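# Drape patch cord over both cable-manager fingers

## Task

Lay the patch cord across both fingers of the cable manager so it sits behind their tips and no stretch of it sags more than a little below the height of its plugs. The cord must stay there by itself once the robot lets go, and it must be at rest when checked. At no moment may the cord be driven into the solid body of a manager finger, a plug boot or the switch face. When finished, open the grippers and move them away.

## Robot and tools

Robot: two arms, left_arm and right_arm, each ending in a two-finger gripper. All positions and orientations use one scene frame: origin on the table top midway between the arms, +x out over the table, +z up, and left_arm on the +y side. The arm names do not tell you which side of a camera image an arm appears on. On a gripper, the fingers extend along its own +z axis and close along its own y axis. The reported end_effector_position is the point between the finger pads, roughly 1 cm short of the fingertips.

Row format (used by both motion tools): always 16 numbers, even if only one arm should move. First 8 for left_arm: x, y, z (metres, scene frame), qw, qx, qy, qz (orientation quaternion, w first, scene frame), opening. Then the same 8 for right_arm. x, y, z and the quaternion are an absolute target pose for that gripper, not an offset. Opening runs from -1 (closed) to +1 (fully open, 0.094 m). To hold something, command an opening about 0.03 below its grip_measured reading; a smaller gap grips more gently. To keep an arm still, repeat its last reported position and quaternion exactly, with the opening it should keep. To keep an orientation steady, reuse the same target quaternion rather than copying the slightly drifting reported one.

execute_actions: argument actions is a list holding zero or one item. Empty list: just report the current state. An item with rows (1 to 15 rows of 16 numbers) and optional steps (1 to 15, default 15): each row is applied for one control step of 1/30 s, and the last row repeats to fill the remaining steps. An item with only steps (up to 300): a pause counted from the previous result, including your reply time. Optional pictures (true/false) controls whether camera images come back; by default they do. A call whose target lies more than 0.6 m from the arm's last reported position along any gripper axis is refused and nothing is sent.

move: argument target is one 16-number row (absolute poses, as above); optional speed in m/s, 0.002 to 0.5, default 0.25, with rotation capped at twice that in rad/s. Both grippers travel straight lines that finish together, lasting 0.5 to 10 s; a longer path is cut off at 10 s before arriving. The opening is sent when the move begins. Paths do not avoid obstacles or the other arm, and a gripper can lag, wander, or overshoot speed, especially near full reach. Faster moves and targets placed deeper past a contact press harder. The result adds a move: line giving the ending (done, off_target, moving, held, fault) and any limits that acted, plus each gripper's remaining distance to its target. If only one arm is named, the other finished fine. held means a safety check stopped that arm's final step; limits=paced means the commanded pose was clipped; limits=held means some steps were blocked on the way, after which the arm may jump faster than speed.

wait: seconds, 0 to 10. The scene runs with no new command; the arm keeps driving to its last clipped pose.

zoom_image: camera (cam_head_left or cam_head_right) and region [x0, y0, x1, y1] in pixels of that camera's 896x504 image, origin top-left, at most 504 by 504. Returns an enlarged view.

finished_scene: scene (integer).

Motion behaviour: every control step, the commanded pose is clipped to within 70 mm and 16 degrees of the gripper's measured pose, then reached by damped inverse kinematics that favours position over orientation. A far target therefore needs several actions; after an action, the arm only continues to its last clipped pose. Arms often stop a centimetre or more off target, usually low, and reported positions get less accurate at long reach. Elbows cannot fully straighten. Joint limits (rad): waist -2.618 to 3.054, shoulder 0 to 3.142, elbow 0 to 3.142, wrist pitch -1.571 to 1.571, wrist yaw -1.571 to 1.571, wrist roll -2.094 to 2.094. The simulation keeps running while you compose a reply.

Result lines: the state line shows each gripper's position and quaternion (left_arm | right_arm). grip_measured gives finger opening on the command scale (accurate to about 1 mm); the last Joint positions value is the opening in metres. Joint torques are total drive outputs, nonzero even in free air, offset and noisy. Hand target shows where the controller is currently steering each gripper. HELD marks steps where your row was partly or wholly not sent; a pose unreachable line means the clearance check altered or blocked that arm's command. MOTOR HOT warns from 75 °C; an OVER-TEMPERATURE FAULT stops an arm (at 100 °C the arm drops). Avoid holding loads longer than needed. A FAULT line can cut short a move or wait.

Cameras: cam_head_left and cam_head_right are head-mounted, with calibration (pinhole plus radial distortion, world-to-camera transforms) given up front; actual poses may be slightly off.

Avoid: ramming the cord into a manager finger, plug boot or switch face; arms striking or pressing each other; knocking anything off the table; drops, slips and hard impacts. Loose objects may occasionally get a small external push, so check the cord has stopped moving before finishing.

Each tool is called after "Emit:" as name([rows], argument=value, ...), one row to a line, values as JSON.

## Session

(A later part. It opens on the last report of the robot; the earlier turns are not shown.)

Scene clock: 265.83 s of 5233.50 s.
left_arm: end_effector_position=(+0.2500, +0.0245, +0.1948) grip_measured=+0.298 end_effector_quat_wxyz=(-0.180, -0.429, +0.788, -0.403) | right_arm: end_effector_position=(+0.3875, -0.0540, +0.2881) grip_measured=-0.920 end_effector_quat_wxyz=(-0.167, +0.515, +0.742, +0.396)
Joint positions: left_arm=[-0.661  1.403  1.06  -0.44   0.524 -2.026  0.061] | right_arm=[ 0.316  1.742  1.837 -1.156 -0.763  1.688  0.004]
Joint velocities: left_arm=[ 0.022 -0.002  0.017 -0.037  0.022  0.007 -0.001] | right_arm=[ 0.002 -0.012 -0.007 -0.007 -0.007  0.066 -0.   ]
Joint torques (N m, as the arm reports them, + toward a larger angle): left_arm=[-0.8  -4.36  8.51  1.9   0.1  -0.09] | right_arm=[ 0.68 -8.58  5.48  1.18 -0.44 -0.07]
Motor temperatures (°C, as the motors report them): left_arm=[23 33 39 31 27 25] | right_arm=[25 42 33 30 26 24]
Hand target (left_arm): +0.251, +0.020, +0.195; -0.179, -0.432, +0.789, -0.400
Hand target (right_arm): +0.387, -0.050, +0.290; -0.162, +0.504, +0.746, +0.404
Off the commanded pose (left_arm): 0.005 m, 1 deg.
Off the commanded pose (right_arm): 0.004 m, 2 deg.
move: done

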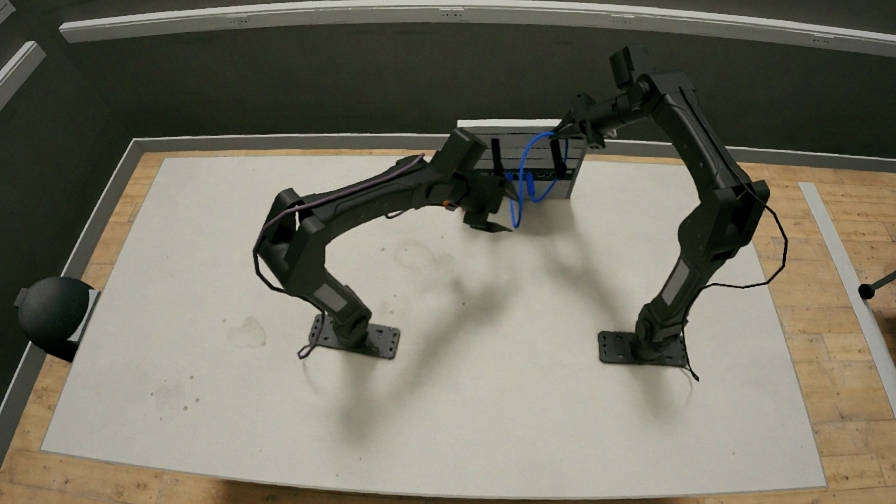

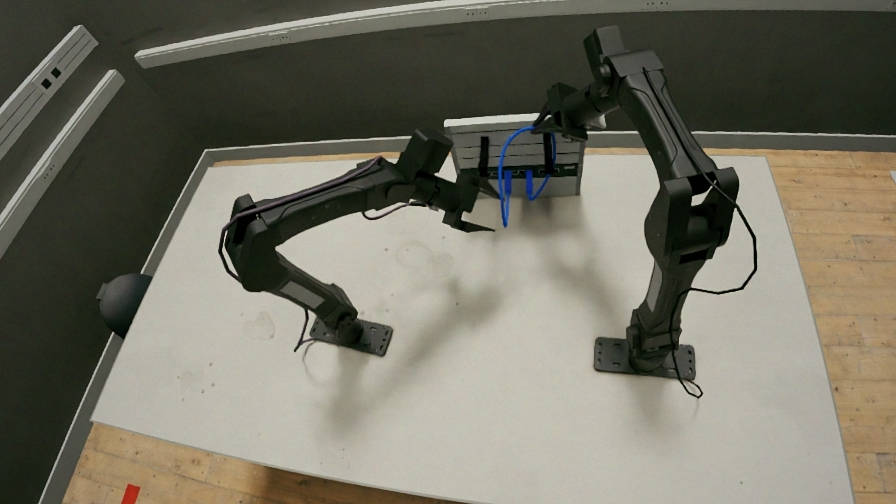

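Emit:
move(target=[0.24,0.075,0.215,-0.178,-0.432,0.789,-0.400,0.1,0.387,-0.05,0.29,-0.162,0.503,0.745,0.404,-0.96], speed=0.05)

Emit:
move(target=[0.244,0.05,0.218,-0.178,-0.432,0.789,-0.400,0.1,0.387,-0.05,0.29,-0.162,0.503,0.745,0.404,-0.96], speed=0.03)

Emit:
zoom_image(camera="cam_head_right", region=[400,100,600,260])

Emit:
zoom_image(camera="cam_head_left", region=[420,100,620,260])

Scene clock: 270.37 s of 5233.50 s.
left_arm: end_effector_position=(+0.2468, +0.0673, +0.2184) grip_measured=+0.102 end_effector_quat_wxyz=(-0.173, -0.431, +0.786, -0.408) | right_arm: end_effector_position=(+0.3875, -0.0540, +0.2881) grip_measured=-0.920 end_effector_quat_wxyz=(-0.167, +0.515, +0.742, +0.396)
Joint positions: left_arm=[-0.557  1.272  1.06  -0.604  0.583 -1.943  0.052] | right_arm=[ 0.316  1.742  1.837 -1.156 -0.763  1.688  0.004]
Joint velocities: left_arm=[ 0.002 -0.002  0.002 -0.022  0.081 -0.007  0.   ] | right_arm=[-0.007 -0.017 -0.002 -0.037 -0.007  0.022  0.   ]
Joint torques (N m, as the arm reports them, + toward a larger angle): left_arm=[ 0.74 -6.38  5.64  1.67  0.39  0.18] | right_arm=[ 0.7  -8.6   5.47  1.16 -0.44 -0.07]
Motor temperatures (°C, as the motors report them): left_arm=[23 33 39 31 27 25] | right_arm=[25 42 33 30 26 24]
Hand target (left_arm): +0.241, +0.074, +0.215; -0.177, -0.432, +0.789, -0.400
Hand target (right_arm): +0.387, -0.050, +0.290; -0.162, +0.504, +0.746, +0.404
Off the commanded pose (left_arm): 0.011 m, 1 deg.
Off the commanded pose (right_arm): 0.004 m, 2 deg.
move: off_target (left_arm)

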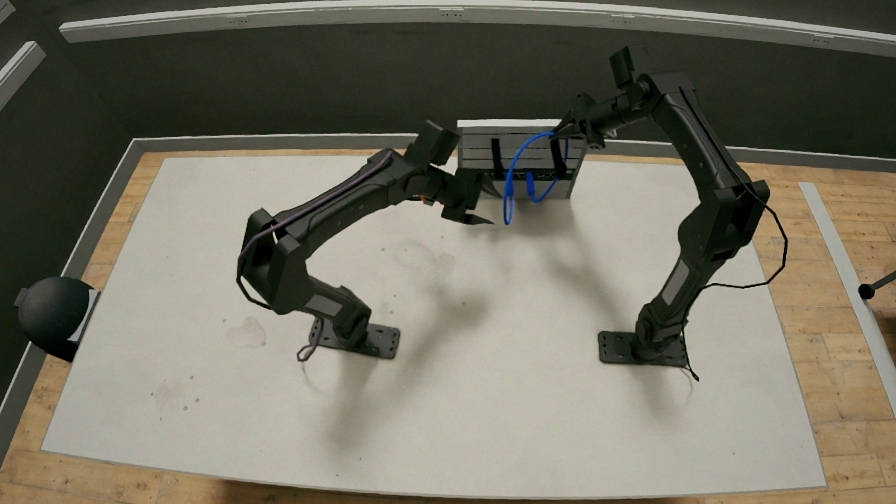

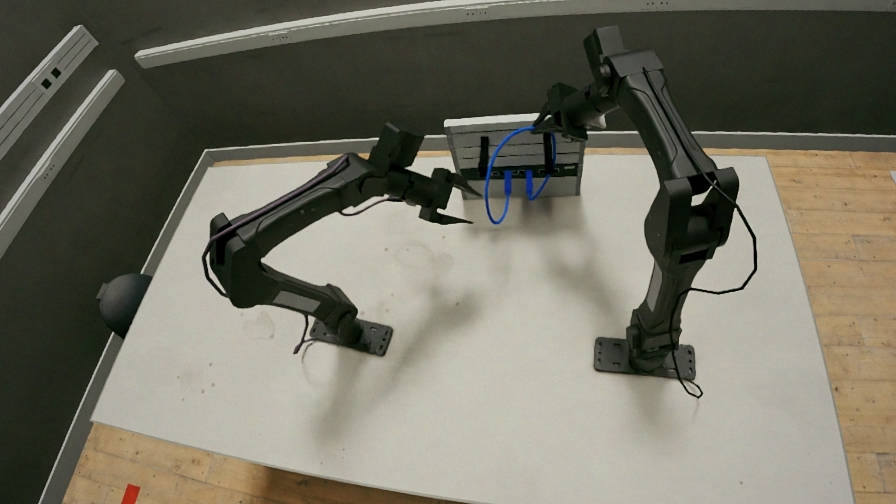

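Scene clock: 271.33 s of 5233.50 s.
left_arm: end_effector_position=(+0.2428, +0.0536, +0.2171) grip_measured=+0.102 end_effector_quat_wxyz=(-0.179, -0.429, +0.788, -0.404) | right_arm: end_effector_position=(+0.3875, -0.0540, +0.2881) grip_measured=-0.920 end_effector_quat_wxyz=(-0.167, +0.515, +0.742, +0.396)
Joint positions: left_arm=[-0.602  1.302  1.075 -0.579  0.564 -1.978  0.052] | right_arm=[ 0.316  1.742  1.837 -1.156 -0.763  1.688  0.004]
Joint velocities: left_arm=[-0.012 -0.002  0.002  0.007 -0.037  0.007 -0.   ] | right_arm=[ 0.002 -0.002  0.002 -0.022  0.022  0.022  0.   ]
Joint torques (N m, as the arm reports them, + toward a larger angle): left_arm=[-0.79 -3.39  8.57  1.85  0.1  -0.08] | right_arm=[ 0.71 -8.61  5.47  1.18 -0.45 -0.08]
Motor temperatures (°C, as the motors report them): left_arm=[23 33 39 31 27 25] | right_arm=[25 42 33 30 26 24]
Hand target (left_arm): +0.244, +0.050, +0.218; -0.178, -0.432, +0.788, -0.400
Hand target (right_arm): +0.387, -0.050, +0.290; -0.162, +0.504, +0.746, +0.404
Off the commanded pose (left_arm): 0.004 m, 1 deg.
Off the commanded pose (right_arm): 0.004 m, 2 deg.
move: done

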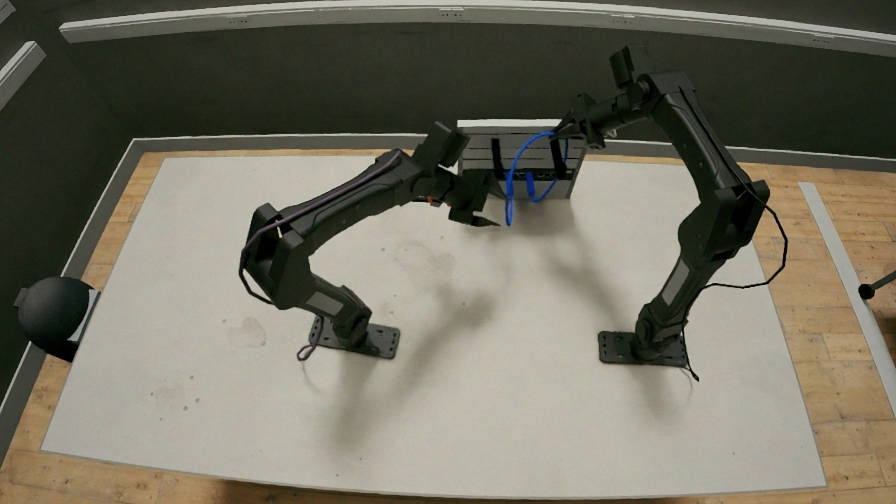

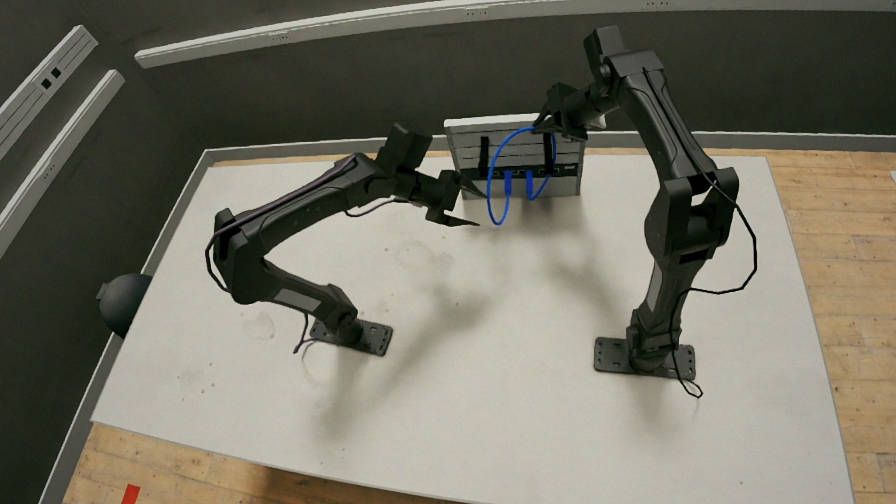

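Region (400, 100, 600, 260) of cam_head_right's 896x504 image, scaled by 2.520, with more detail than that image has; it fills the top 403 rows of this view, and the rest is white.

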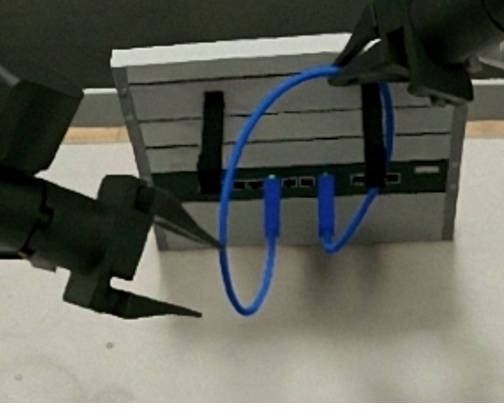

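Region (420, 100, 620, 260) of cam_head_left's 896x504 image, scaled by 2.520, with more detail than that image has; it fills the top 403 rows of this view, and the rest is white.

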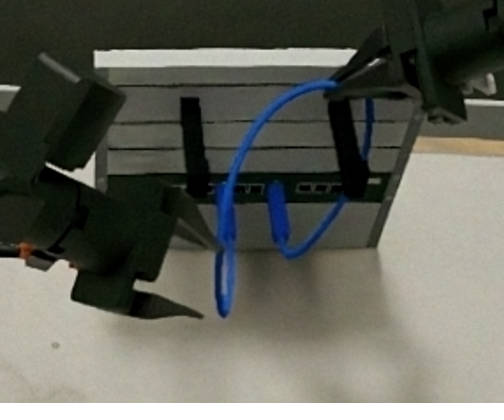

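Emit:
move(target=[0.262,0.062,0.222,-0.178,-0.432,0.789,-0.400,0.1,0.387,-0.05,0.29,-0.162,0.503,0.745,0.404,-0.96], speed=0.03)

Emit:
move(target=[0.264,0.02,0.222,-0.178,-0.432,0.789,-0.400,0.1,0.387,-0.05,0.29,-0.162,0.503,0.745,0.404,-0.96], speed=0.03)

Emit:
zoom_image(camera="cam_head_right", region=[400,100,600,260])

Emit:
zoom_image(camera="cam_head_left", region=[420,100,620,260])

Scene clock: 274.43 s of 5233.50 s.
left_arm: end_effector_position=(+0.2612, +0.0609, +0.2231) grip_measured=+0.102 end_effector_quat_wxyz=(-0.172, -0.432, +0.785, -0.409) | right_arm: end_effector_position=(+0.3875, -0.0540, +0.2881) grip_measured=-0.920 end_effector_quat_wxyz=(-0.167, +0.515, +0.742, +0.396)
Joint positions: left_arm=[-0.542  1.331  1.121 -0.61   0.591 -1.933  0.052] | right_arm=[ 0.316  1.742  1.837 -1.156 -0.763  1.688  0.004]
Joint velocities: left_arm=[ 0.002  0.007  0.002 -0.081  0.066 -0.007 -0.001] | right_arm=[ 0.007  0.002 -0.007 -0.022 -0.037 -0.095 -0.001]
Joint torques (N m, as the arm reports them, + toward a larger angle): left_arm=[ 0.7  -3.59  8.65  1.61  0.39  0.16] | right_arm=[ 0.69 -8.66  5.47  1.17 -0.44 -0.09]
Motor temperatures (°C, as the motors report them): left_arm=[23 33 39 31 27 25] | right_arm=[25 42 33 30 26 24]
Hand target (left_arm): +0.262, +0.062, +0.222; -0.178, -0.432, +0.788, -0.400
Hand target (right_arm): +0.387, -0.050, +0.290; -0.162, +0.504, +0.746, +0.404
Off the commanded pose (left_arm): 0.002 m, 1 deg.
Off the commanded pose (right_arm): 0.004 m, 2 deg.
move: done

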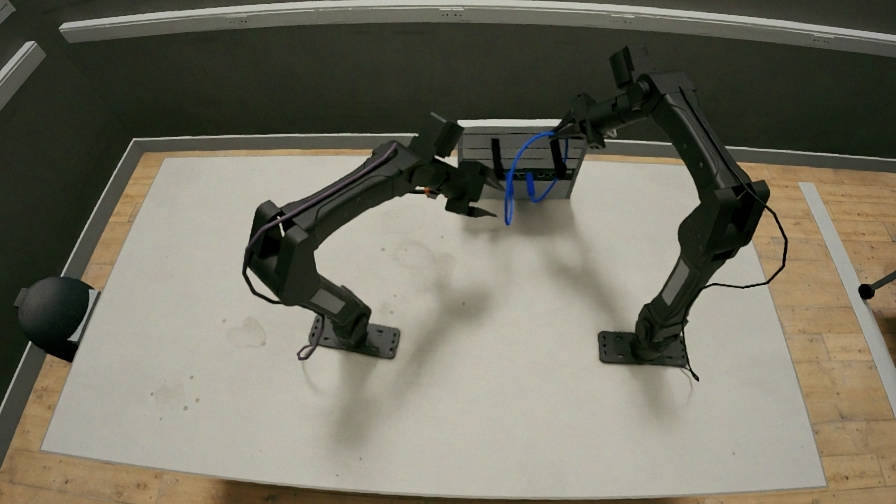

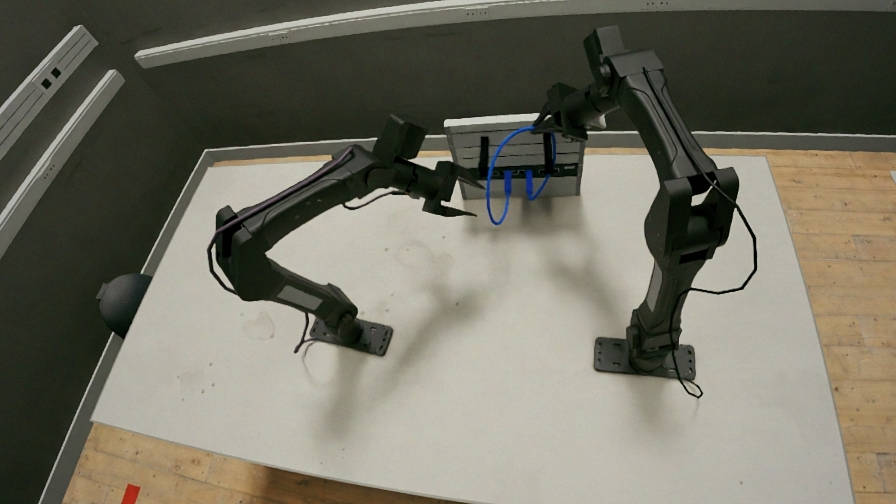

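Scene clock: 276.07 s of 5233.50 s.
left_arm: end_effector_position=(+0.2622, +0.0244, +0.2218) grip_measured=+0.102 end_effector_quat_wxyz=(-0.179, -0.429, +0.788, -0.404) | right_arm: end_effector_position=(+0.3875, -0.0540, +0.2881) grip_measured=-0.920 end_effector_quat_wxyz=(-0.167, +0.515, +0.742, +0.396)
Joint positions: left_arm=[-0.631  1.433  1.195 -0.557  0.545 -2.001  0.052] | right_arm=[ 0.316  1.742  1.837 -1.156 -0.763  1.688  0.004]
Joint velocities: left_arm=[ 0.002  0.012 -0.012  0.037 -0.022 -0.037 -0.001] | right_arm=[-0.012  0.012 -0.002 -0.007 -0.022  0.007 -0.001]
Joint torques (N m, as the arm reports them, + toward a larger angle): left_arm=[-0.8  -4.68  8.61  1.94  0.11 -0.07] | right_arm=[ 0.69 -8.6   5.45  1.17 -0.43 -0.08]
Motor temperatures (°C, as the motors report them): left_arm=[23 33 39 31 27 25] | right_arm=[25 42 33 30 26 24]
Hand target (left_arm): +0.264, +0.020, +0.222; -0.179, -0.432, +0.788, -0.400
Hand target (right_arm): +0.387, -0.050, +0.290; -0.162, +0.504, +0.746, +0.404
Off the commanded pose (left_arm): 0.005 m, 1 deg.
Off the commanded pose (right_arm): 0.004 m, 2 deg.
move: done

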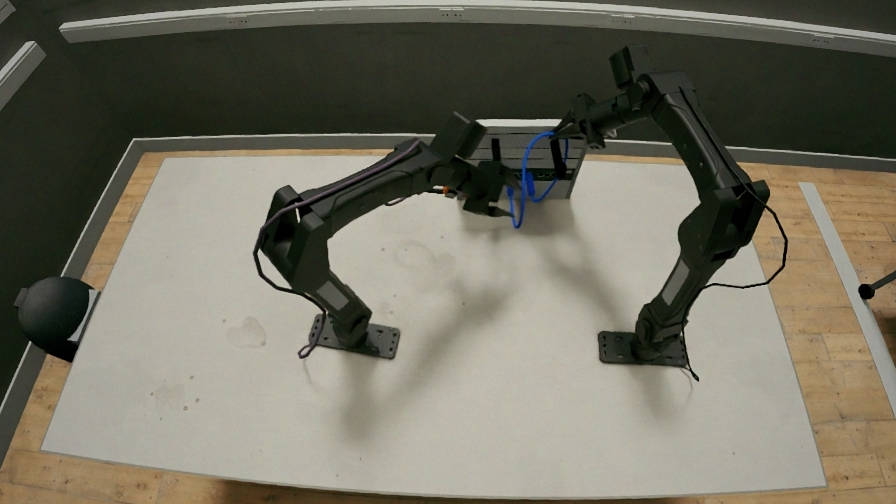

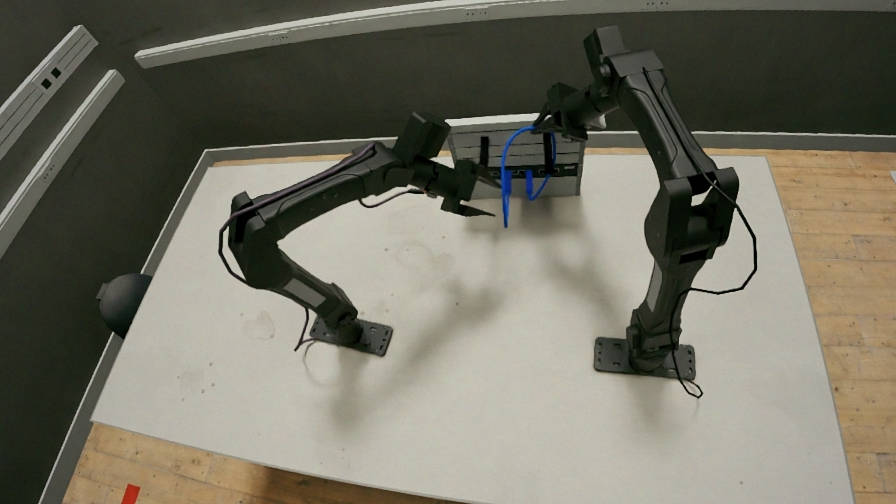

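Region (400, 100, 600, 260) of cam_head_right's 896x504 image, scaled by 2.520, with more detail than that image has; it fills the top 403 rows of this view, and the rest is white.

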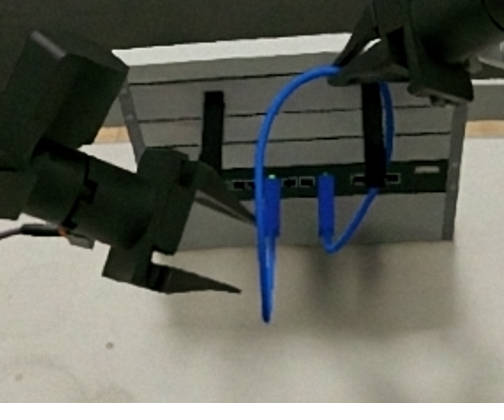

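Region (420, 100, 620, 260) of cam_head_left's 896x504 image, scaled by 2.520, with more detail than that image has; it fills the top 403 rows of this view, and the rest is white.

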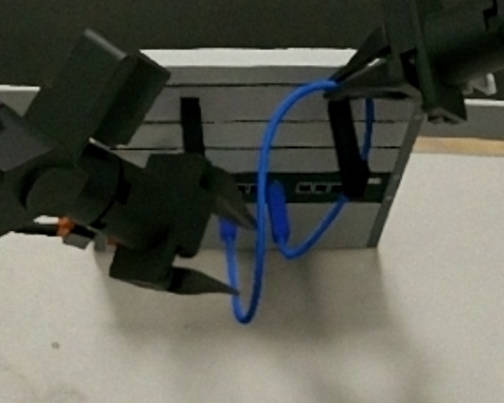

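Emit:
move(target=[0.25,0.11,0.21,-0.068,-0.213,0.874,-0.432,0.1,0.387,-0.05,0.29,-0.162,0.503,0.745,0.404,-0.96], speed=0.15)

Scene clock: 280.47 s of 5233.50 s.
left_arm: end_effector_position=(+0.2571, +0.1042, +0.2105) grip_measured=+0.102 end_effector_quat_wxyz=(-0.062, -0.215, +0.873, -0.433) | right_arm: end_effector_position=(+0.3875, -0.0540, +0.2881) grip_measured=-0.920 end_effector_quat_wxyz=(-0.167, +0.515, +0.741, +0.396)
Joint positions: left_arm=[-0.408  1.244  1.033 -0.7    0.675 -1.278  0.052] | right_arm=[ 0.316  1.742  1.837 -1.156 -0.763  1.688  0.004]
Joint velocities: left_arm=[-0.017 -0.002 -0.012  0.022 -0.007  0.037  0.   ] | right_arm=[ 0.007 -0.002  0.002  0.066  0.037  0.066  0.002]
Joint torques (N m, as the arm reports them, + toward a larger angle): left_arm=[ 0.72 -5.99  5.87  1.5   0.46  0.18] | right_arm=[ 0.71 -8.61  5.47  1.16 -0.45 -0.08]
Motor temperatures (°C, as the motors report them): left_arm=[23 33 39 31 27 25] | right_arm=[25 42 33 30 26 24]
Hand target (left_arm): +0.251, +0.110, +0.209; -0.067, -0.213, +0.874, -0.432
Hand target (right_arm): +0.387, -0.050, +0.290; -0.162, +0.504, +0.746, +0.404
Off the commanded pose (left_arm): 0.009 m, 1 deg.
Off the commanded pose (right_arm): 0.004 m, 2 deg.
move: done

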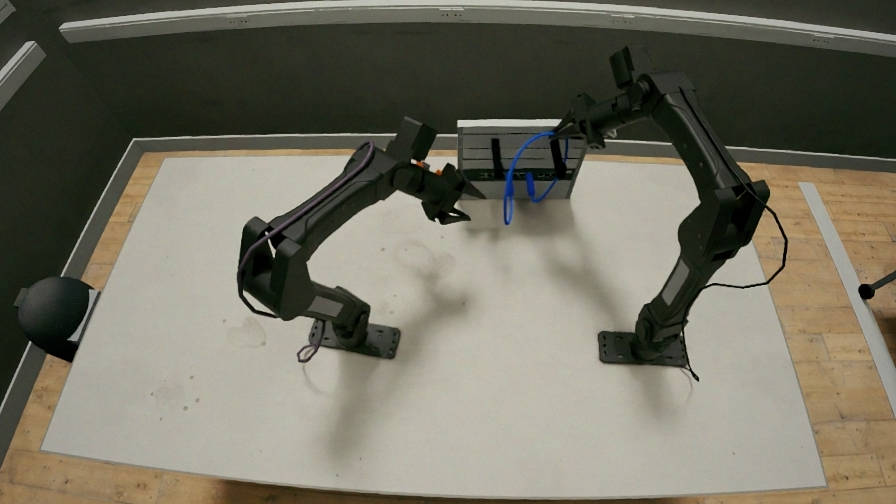

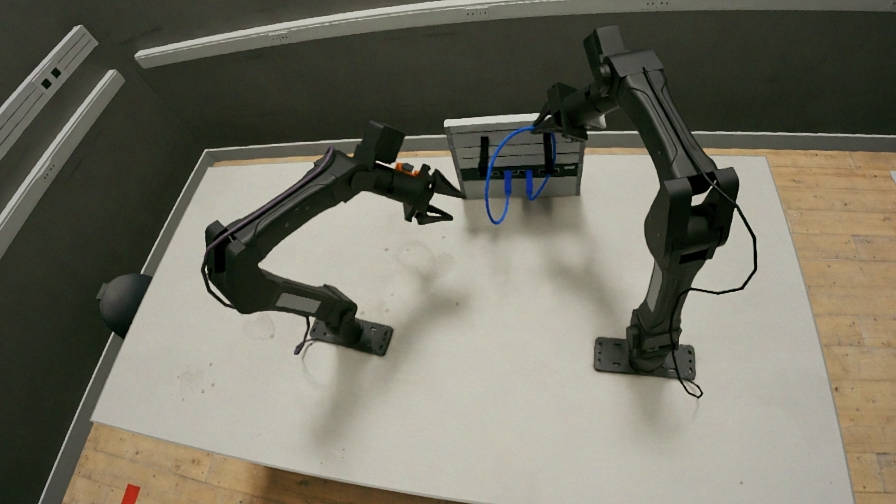

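Emit:
move(target=[0.258,0.10,0.20,0.257,0.467,0.769,-0.354,0.1,0.387,-0.05,0.29,-0.162,0.503,0.745,0.404,-0.96], speed=0.3)

Emit:
move(target=[0.262,0.06,0.20,0.257,0.467,0.769,-0.354,0.1,0.387,-0.05,0.29,-0.162,0.503,0.745,0.404,-0.96], speed=0.04)

Emit:
zoom_image(camera="cam_head_right", region=[400,100,600,260])

Emit:
zoom_image(camera="cam_head_left", region=[420,100,620,260])

Scene clock: 285.87 s of 5233.50 s.
left_arm: end_effector_position=(+0.2618, +0.1012, +0.2119) grip_measured=+0.102 end_effector_quat_wxyz=(+0.274, +0.461, +0.766, -0.353) | right_arm: end_effector_position=(+0.3875, -0.0541, +0.2880) grip_measured=-0.920 end_effector_quat_wxyz=(-0.167, +0.516, +0.741, +0.396)
Joint positions: left_arm=[-0.408  1.244  1.02  -0.653  0.675  0.275  0.052] | right_arm=[ 0.316  1.742  1.837 -1.156 -0.762  1.689  0.004]
Joint velocities: left_arm=[-0.012 -0.012  0.007  0.007 -0.051  0.095  0.001] | right_arm=[ 0.012 -0.002  0.007 -0.11  -0.051  0.037 -0.   ]
Joint torques (N m, as the arm reports them, + toward a larger angle): left_arm=[-0.56 -2.6   6.05  1.74  0.36  0.12] | right_arm=[ 0.72 -8.6   5.49  1.17 -0.45 -0.08]
Motor temperatures (°C, as the motors report them): left_arm=[23 33 38 31 27 25] | right_arm=[25 43 33 31 26 24]
Hand target (left_arm): +0.258, +0.100, +0.200; +0.257, +0.467, +0.769, -0.354
Hand target (right_arm): +0.387, -0.050, +0.290; -0.162, +0.504, +0.746, +0.404
Off the commanded pose (left_arm): 0.013 m, 2 deg.
Off the commanded pose (right_arm): 0.005 m, 2 deg.
move: off_target (left_arm)

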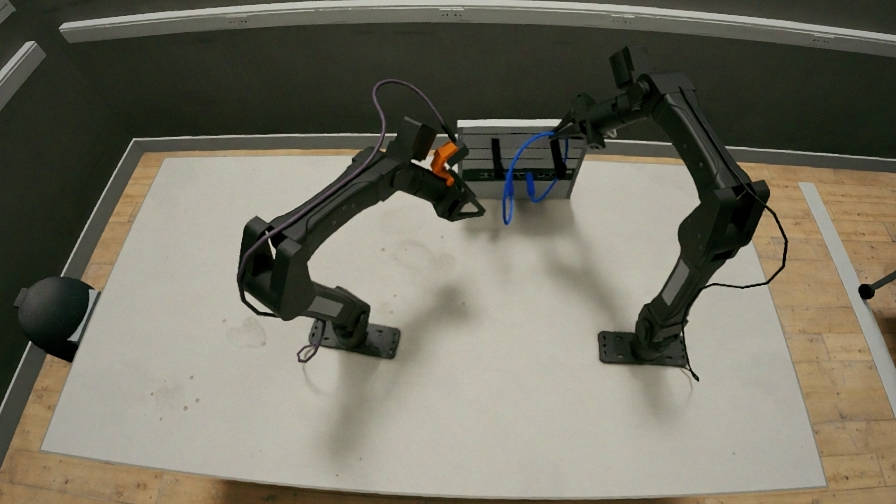

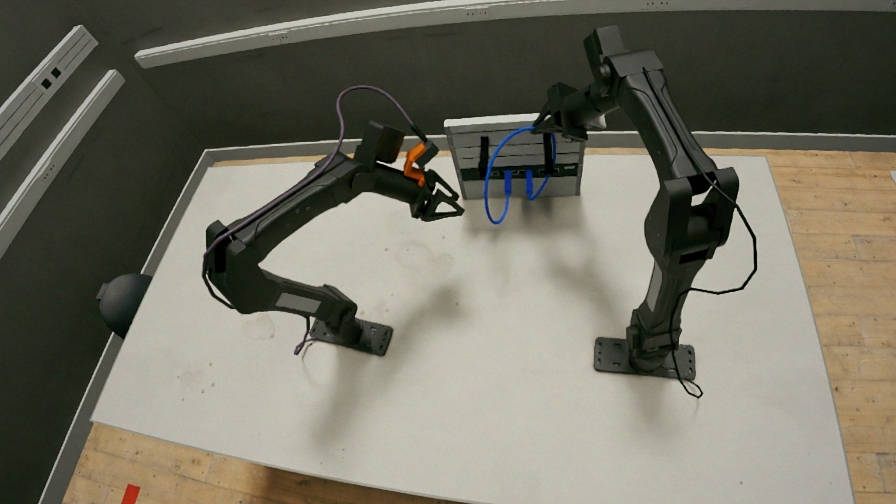

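Scene clock: 287.27 s of 5233.50 s.
left_arm: end_effector_position=(+0.2593, +0.0648, +0.1982) grip_measured=+0.102 end_effector_quat_wxyz=(+0.258, +0.467, +0.768, -0.355) | right_arm: end_effector_position=(+0.3875, -0.0541, +0.2880) grip_measured=-0.920 end_effector_quat_wxyz=(-0.167, +0.516, +0.741, +0.396)
Joint positions: left_arm=[-0.528  1.336  1.037 -0.551  0.612  0.182  0.052] | right_arm=[ 0.316  1.742  1.837 -1.156 -0.762  1.689  0.004]
Joint velocities: left_arm=[ 0.002 -0.012  0.002  0.051  0.037  0.007 -0.001] | right_arm=[ 0.012 -0.012 -0.007  0.007  0.066 -0.037  0.001]
Joint torques (N m, as the arm reports them, + toward a larger angle): left_arm=[-0.73 -3.65  8.57  1.84  0.2  -0.08] | right_arm=[ 0.71 -8.58  5.43  1.16 -0.45 -0.09]
Motor temperatures (°C, as the motors report them): left_arm=[23 33 38 31 27 25] | right_arm=[25 43 33 31 26 24]
Hand target (left_arm): +0.261, +0.060, +0.200; +0.257, +0.467, +0.769, -0.355
Hand target (right_arm): +0.387, -0.050, +0.290; -0.162, +0.504, +0.746, +0.404
Off the commanded pose (left_arm): 0.006 m, 0 deg.
Off the commanded pose (right_arm): 0.005 m, 2 deg.
move: done

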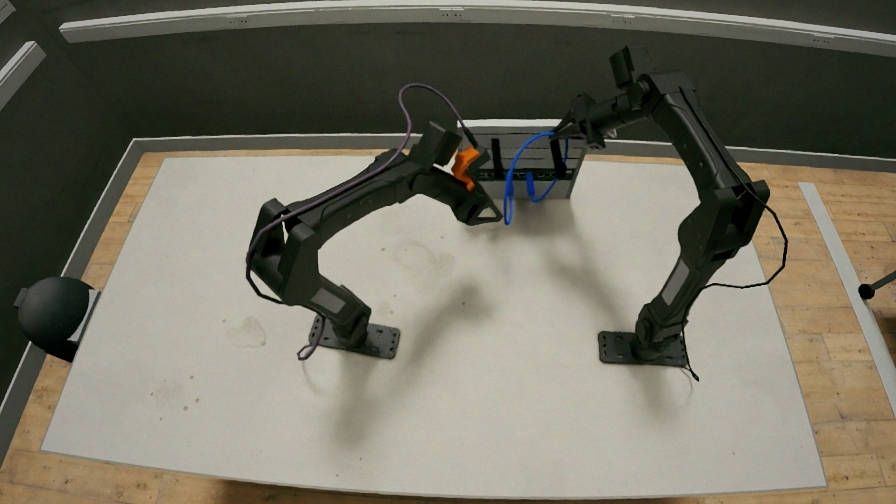

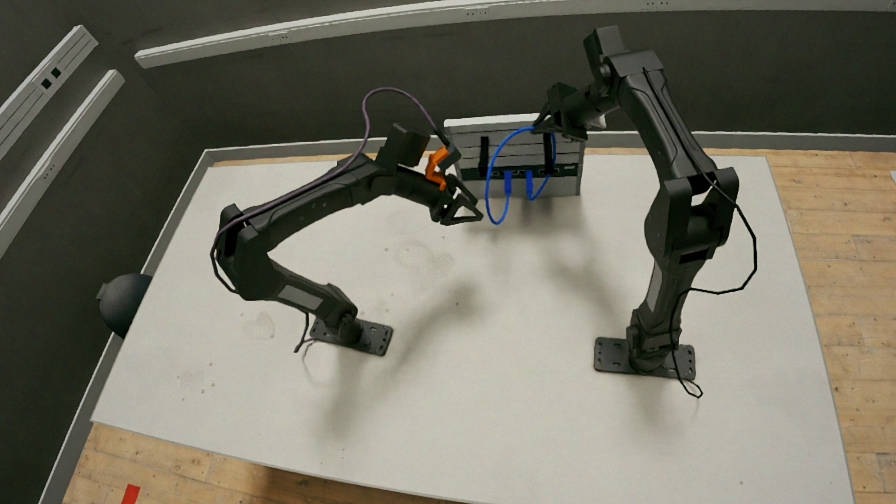

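Region (400, 100, 600, 260) of cam_head_right's 896x504 image, scaled by 2.520, with more detail than that image has; it fills the top 403 rows of this view, and the rest is white.

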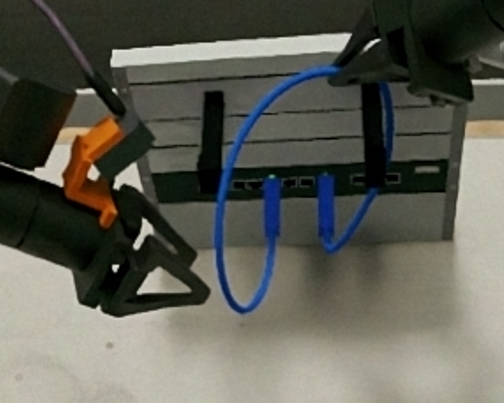

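Region (420, 100, 620, 260) of cam_head_left's 896x504 image, scaled by 2.520, with more detail than that image has; it fills the top 403 rows of this view, and the rest is white.

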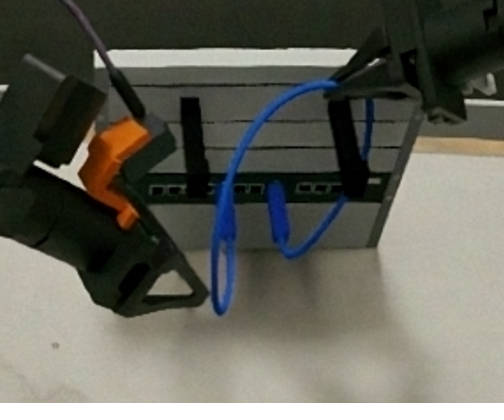

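Emit:
move(target=[0.25,0.12,0.18,0.257,0.467,0.769,-0.354,-0.1,0.387,-0.05,0.29,-0.162,0.503,0.745,0.404,-0.96], speed=0.1)

Emit:
move(target=[0.25,0.09,0.155,-0.178,-0.432,0.789,-0.400,-0.1,0.387,-0.05,0.29,-0.162,0.503,0.745,0.404,-0.96], speed=0.3)

Emit:
move(target=[0.25,0.04,0.152,-0.178,-0.432,0.789,-0.400,-0.1,0.387,-0.05,0.29,-0.162,0.503,0.745,0.404,-0.96], speed=0.04)

Emit:
zoom_image(camera="cam_head_right", region=[400,100,600,260])

Emit:
zoom_image(camera="cam_head_left", region=[420,100,620,260])

Scene clock: 292.13 s of 5233.50 s.
left_arm: end_effector_position=(+0.2576, +0.1153, +0.1794) grip_measured=-0.098 end_effector_quat_wxyz=(+0.261, +0.465, +0.771, -0.348) | right_arm: end_effector_position=(+0.3875, -0.0541, +0.2880) grip_measured=-0.920 end_effector_quat_wxyz=(-0.167, +0.516, +0.741, +0.396)
Joint positions: left_arm=[-0.369  1.234  0.911 -0.619  0.693  0.335  0.042] | right_arm=[ 0.316  1.742  1.837 -1.156 -0.762  1.689  0.004]
Joint velocities: left_arm=[ 0.007  0.002 -0.002  0.007  0.051  0.022 -0.   ] | right_arm=[ 0.002 -0.002 -0.002  0.022 -0.022  0.066  0.001]
Joint torques (N m, as the arm reports them, + toward a larger angle): left_arm=[ 0.77 -5.93  5.79  1.5   0.52  0.18] | right_arm=[ 0.73 -8.62  5.53  1.17 -0.46 -0.1 ]
Motor temperatures (°C, as the motors report them): left_arm=[23 33 39 31 27 25] | right_arm=[25 43 32 31 26 24]
Hand target (left_arm): +0.251, +0.120, +0.179; +0.257, +0.467, +0.769, -0.353
Hand target (right_arm): +0.387, -0.050, +0.290; -0.162, +0.504, +0.746, +0.404
Off the commanded pose (left_arm): 0.009 m, 1 deg.
Off the commanded pose (right_arm): 0.005 m, 2 deg.
move: done

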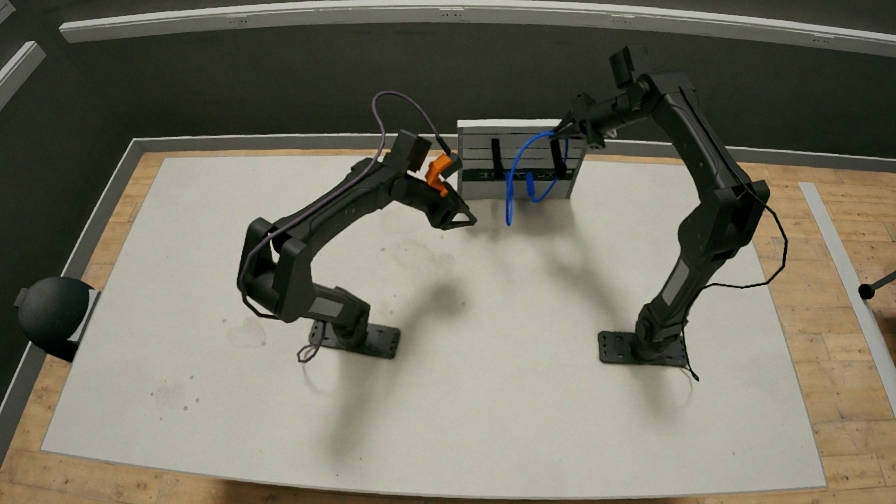

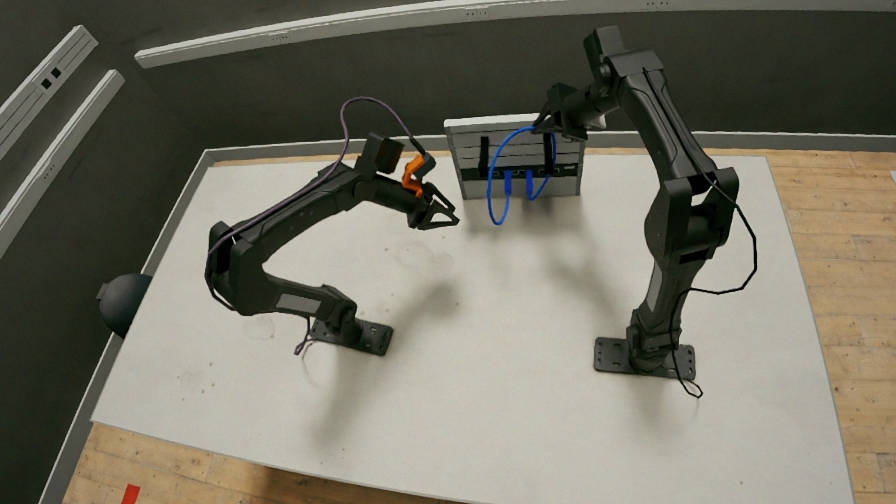

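Scene clock: 296.23 s of 5233.50 s.
left_arm: end_effector_position=(+0.2537, +0.0898, +0.1706) grip_measured=-0.098 end_effector_quat_wxyz=(-0.169, -0.419, +0.787, -0.421) | right_arm: end_effector_position=(+0.3875, -0.0541, +0.2880) grip_measured=-0.920 end_effector_quat_wxyz=(-0.167, +0.516, +0.741, +0.396)
Joint positions: left_arm=[-0.459  1.248  0.844 -0.435  0.658 -1.845  0.042] | right_arm=[ 0.316  1.742  1.837 -1.156 -0.762  1.69   0.004]
Joint velocities: left_arm=[-0.002  0.002 -0.007 -0.037  0.007 -0.037 -0.001] | right_arm=[ 0.007 -0.007 -0.012  0.037  0.022  0.037 -0.001]
Joint torques (N m, as the arm reports them, + toward a larger angle): left_arm=[-0.81 -2.45  5.64  1.8   0.17 -0.02] | right_arm=[ 0.73 -8.61  5.48  1.18 -0.46 -0.11]
Motor temperatures (°C, as the motors report them): left_arm=[23 32 38 31 27 25] | right_arm=[25 43 33 31 26 24]
Hand target (left_arm): +0.249, +0.091, +0.156; -0.178, -0.432, +0.789, -0.400
Hand target (right_arm): +0.387, -0.050, +0.290; -0.162, +0.504, +0.746, +0.404
Off the commanded pose (left_arm): 0.016 m, 3 deg.
Off the commanded pose (right_arm): 0.005 m, 2 deg.
move: off_target (left_arm)

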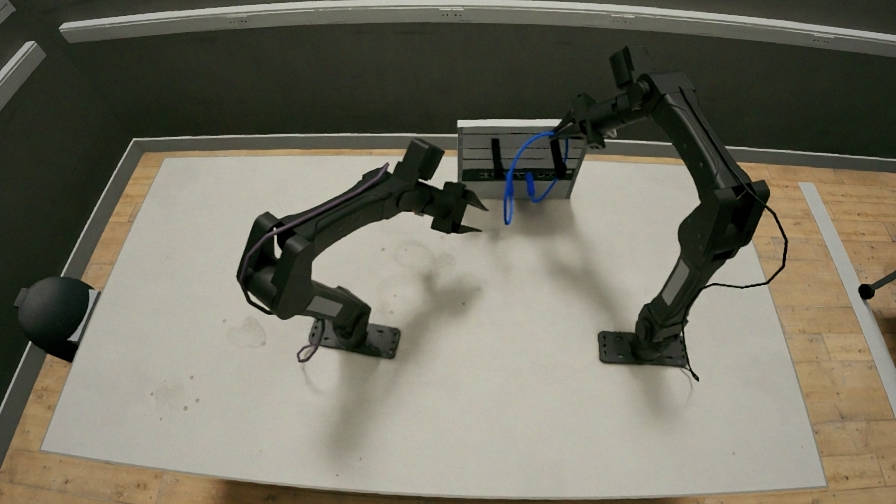

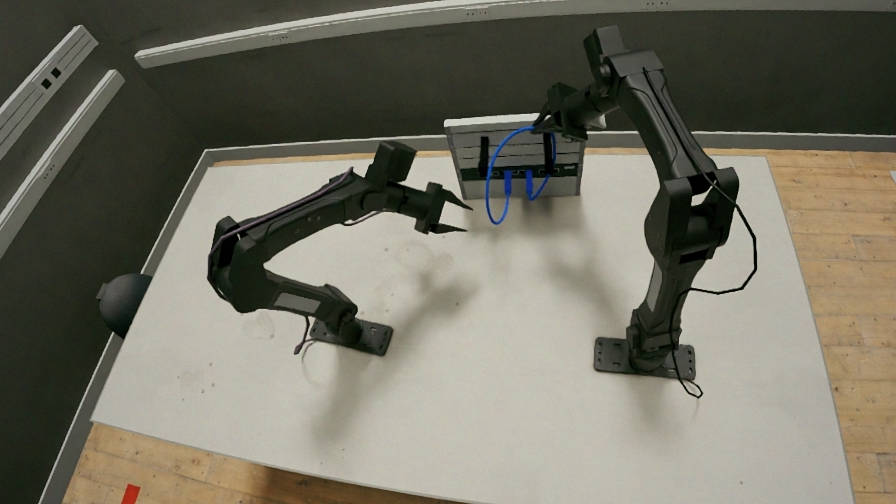

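Scene clock: 297.87 s of 5233.50 s.
left_arm: end_effector_position=(+0.2475, +0.0444, +0.1518) grip_measured=-0.098 end_effector_quat_wxyz=(-0.180, -0.428, +0.788, -0.403) | right_arm: end_effector_position=(+0.3875, -0.0541, +0.2880) grip_measured=-0.920 end_effector_quat_wxyz=(-0.167, +0.516, +0.741, +0.396)
Joint positions: left_arm=[-0.614  1.375  0.868 -0.295  0.558 -1.987  0.042] | right_arm=[ 0.316  1.742  1.837 -1.156 -0.762  1.69   0.004]
Joint velocities: left_arm=[-0.002  0.002 -0.012  0.037 -0.081  0.037  0.001] | right_arm=[-0.012 -0.022  0.002  0.037  0.007 -0.007  0.001]
Joint torques (N m, as the arm reports them, + toward a larger angle): left_arm=[-0.74 -3.97  8.45  1.87  0.1  -0.1 ] | right_arm=[ 0.67 -8.58  5.5   1.17 -0.44 -0.09]
Motor temperatures (°C, as the motors report them): left_arm=[23 32 38 31 27 25] | right_arm=[25 43 33 31 26 24]
Hand target (left_arm): +0.250, +0.040, +0.152; -0.179, -0.432, +0.788, -0.400
Hand target (right_arm): +0.387, -0.050, +0.290; -0.162, +0.504, +0.746, +0.404
Off the commanded pose (left_arm): 0.005 m, 1 deg.
Off the commanded pose (right_arm): 0.005 m, 2 deg.
move: done

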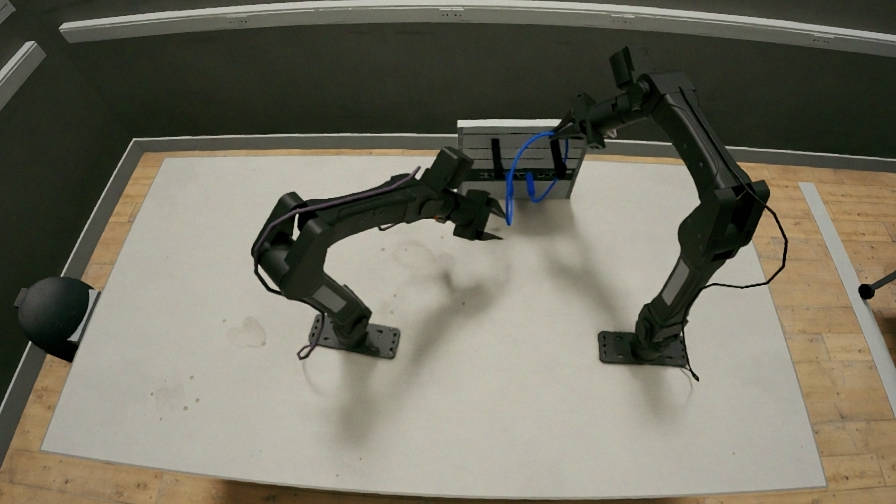

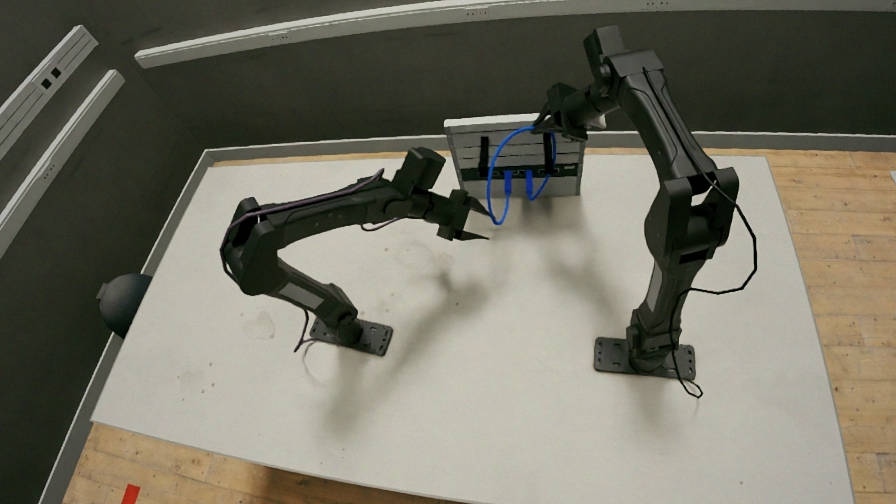

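Region (400, 100, 600, 260) of cam_head_right's 896x504 image, scaled by 2.520, with more detail than that image has; it fills the top 403 rows of this view, and the rest is white.

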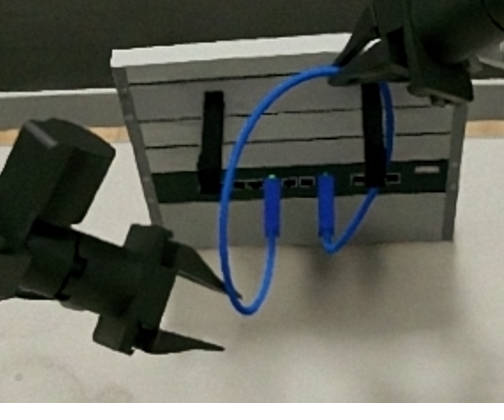

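Region (420, 100, 620, 260) of cam_head_left's 896x504 image, scaled by 2.520, with more detail than that image has; it fills the top 403 rows of this view, and the rest is white.

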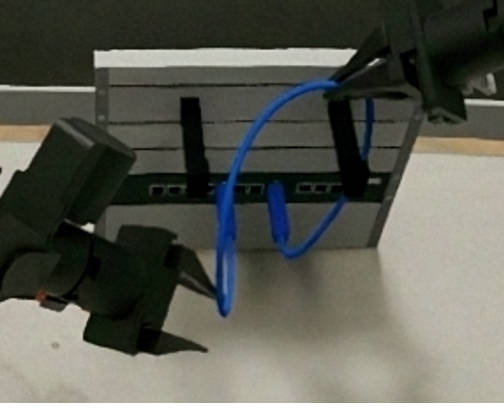

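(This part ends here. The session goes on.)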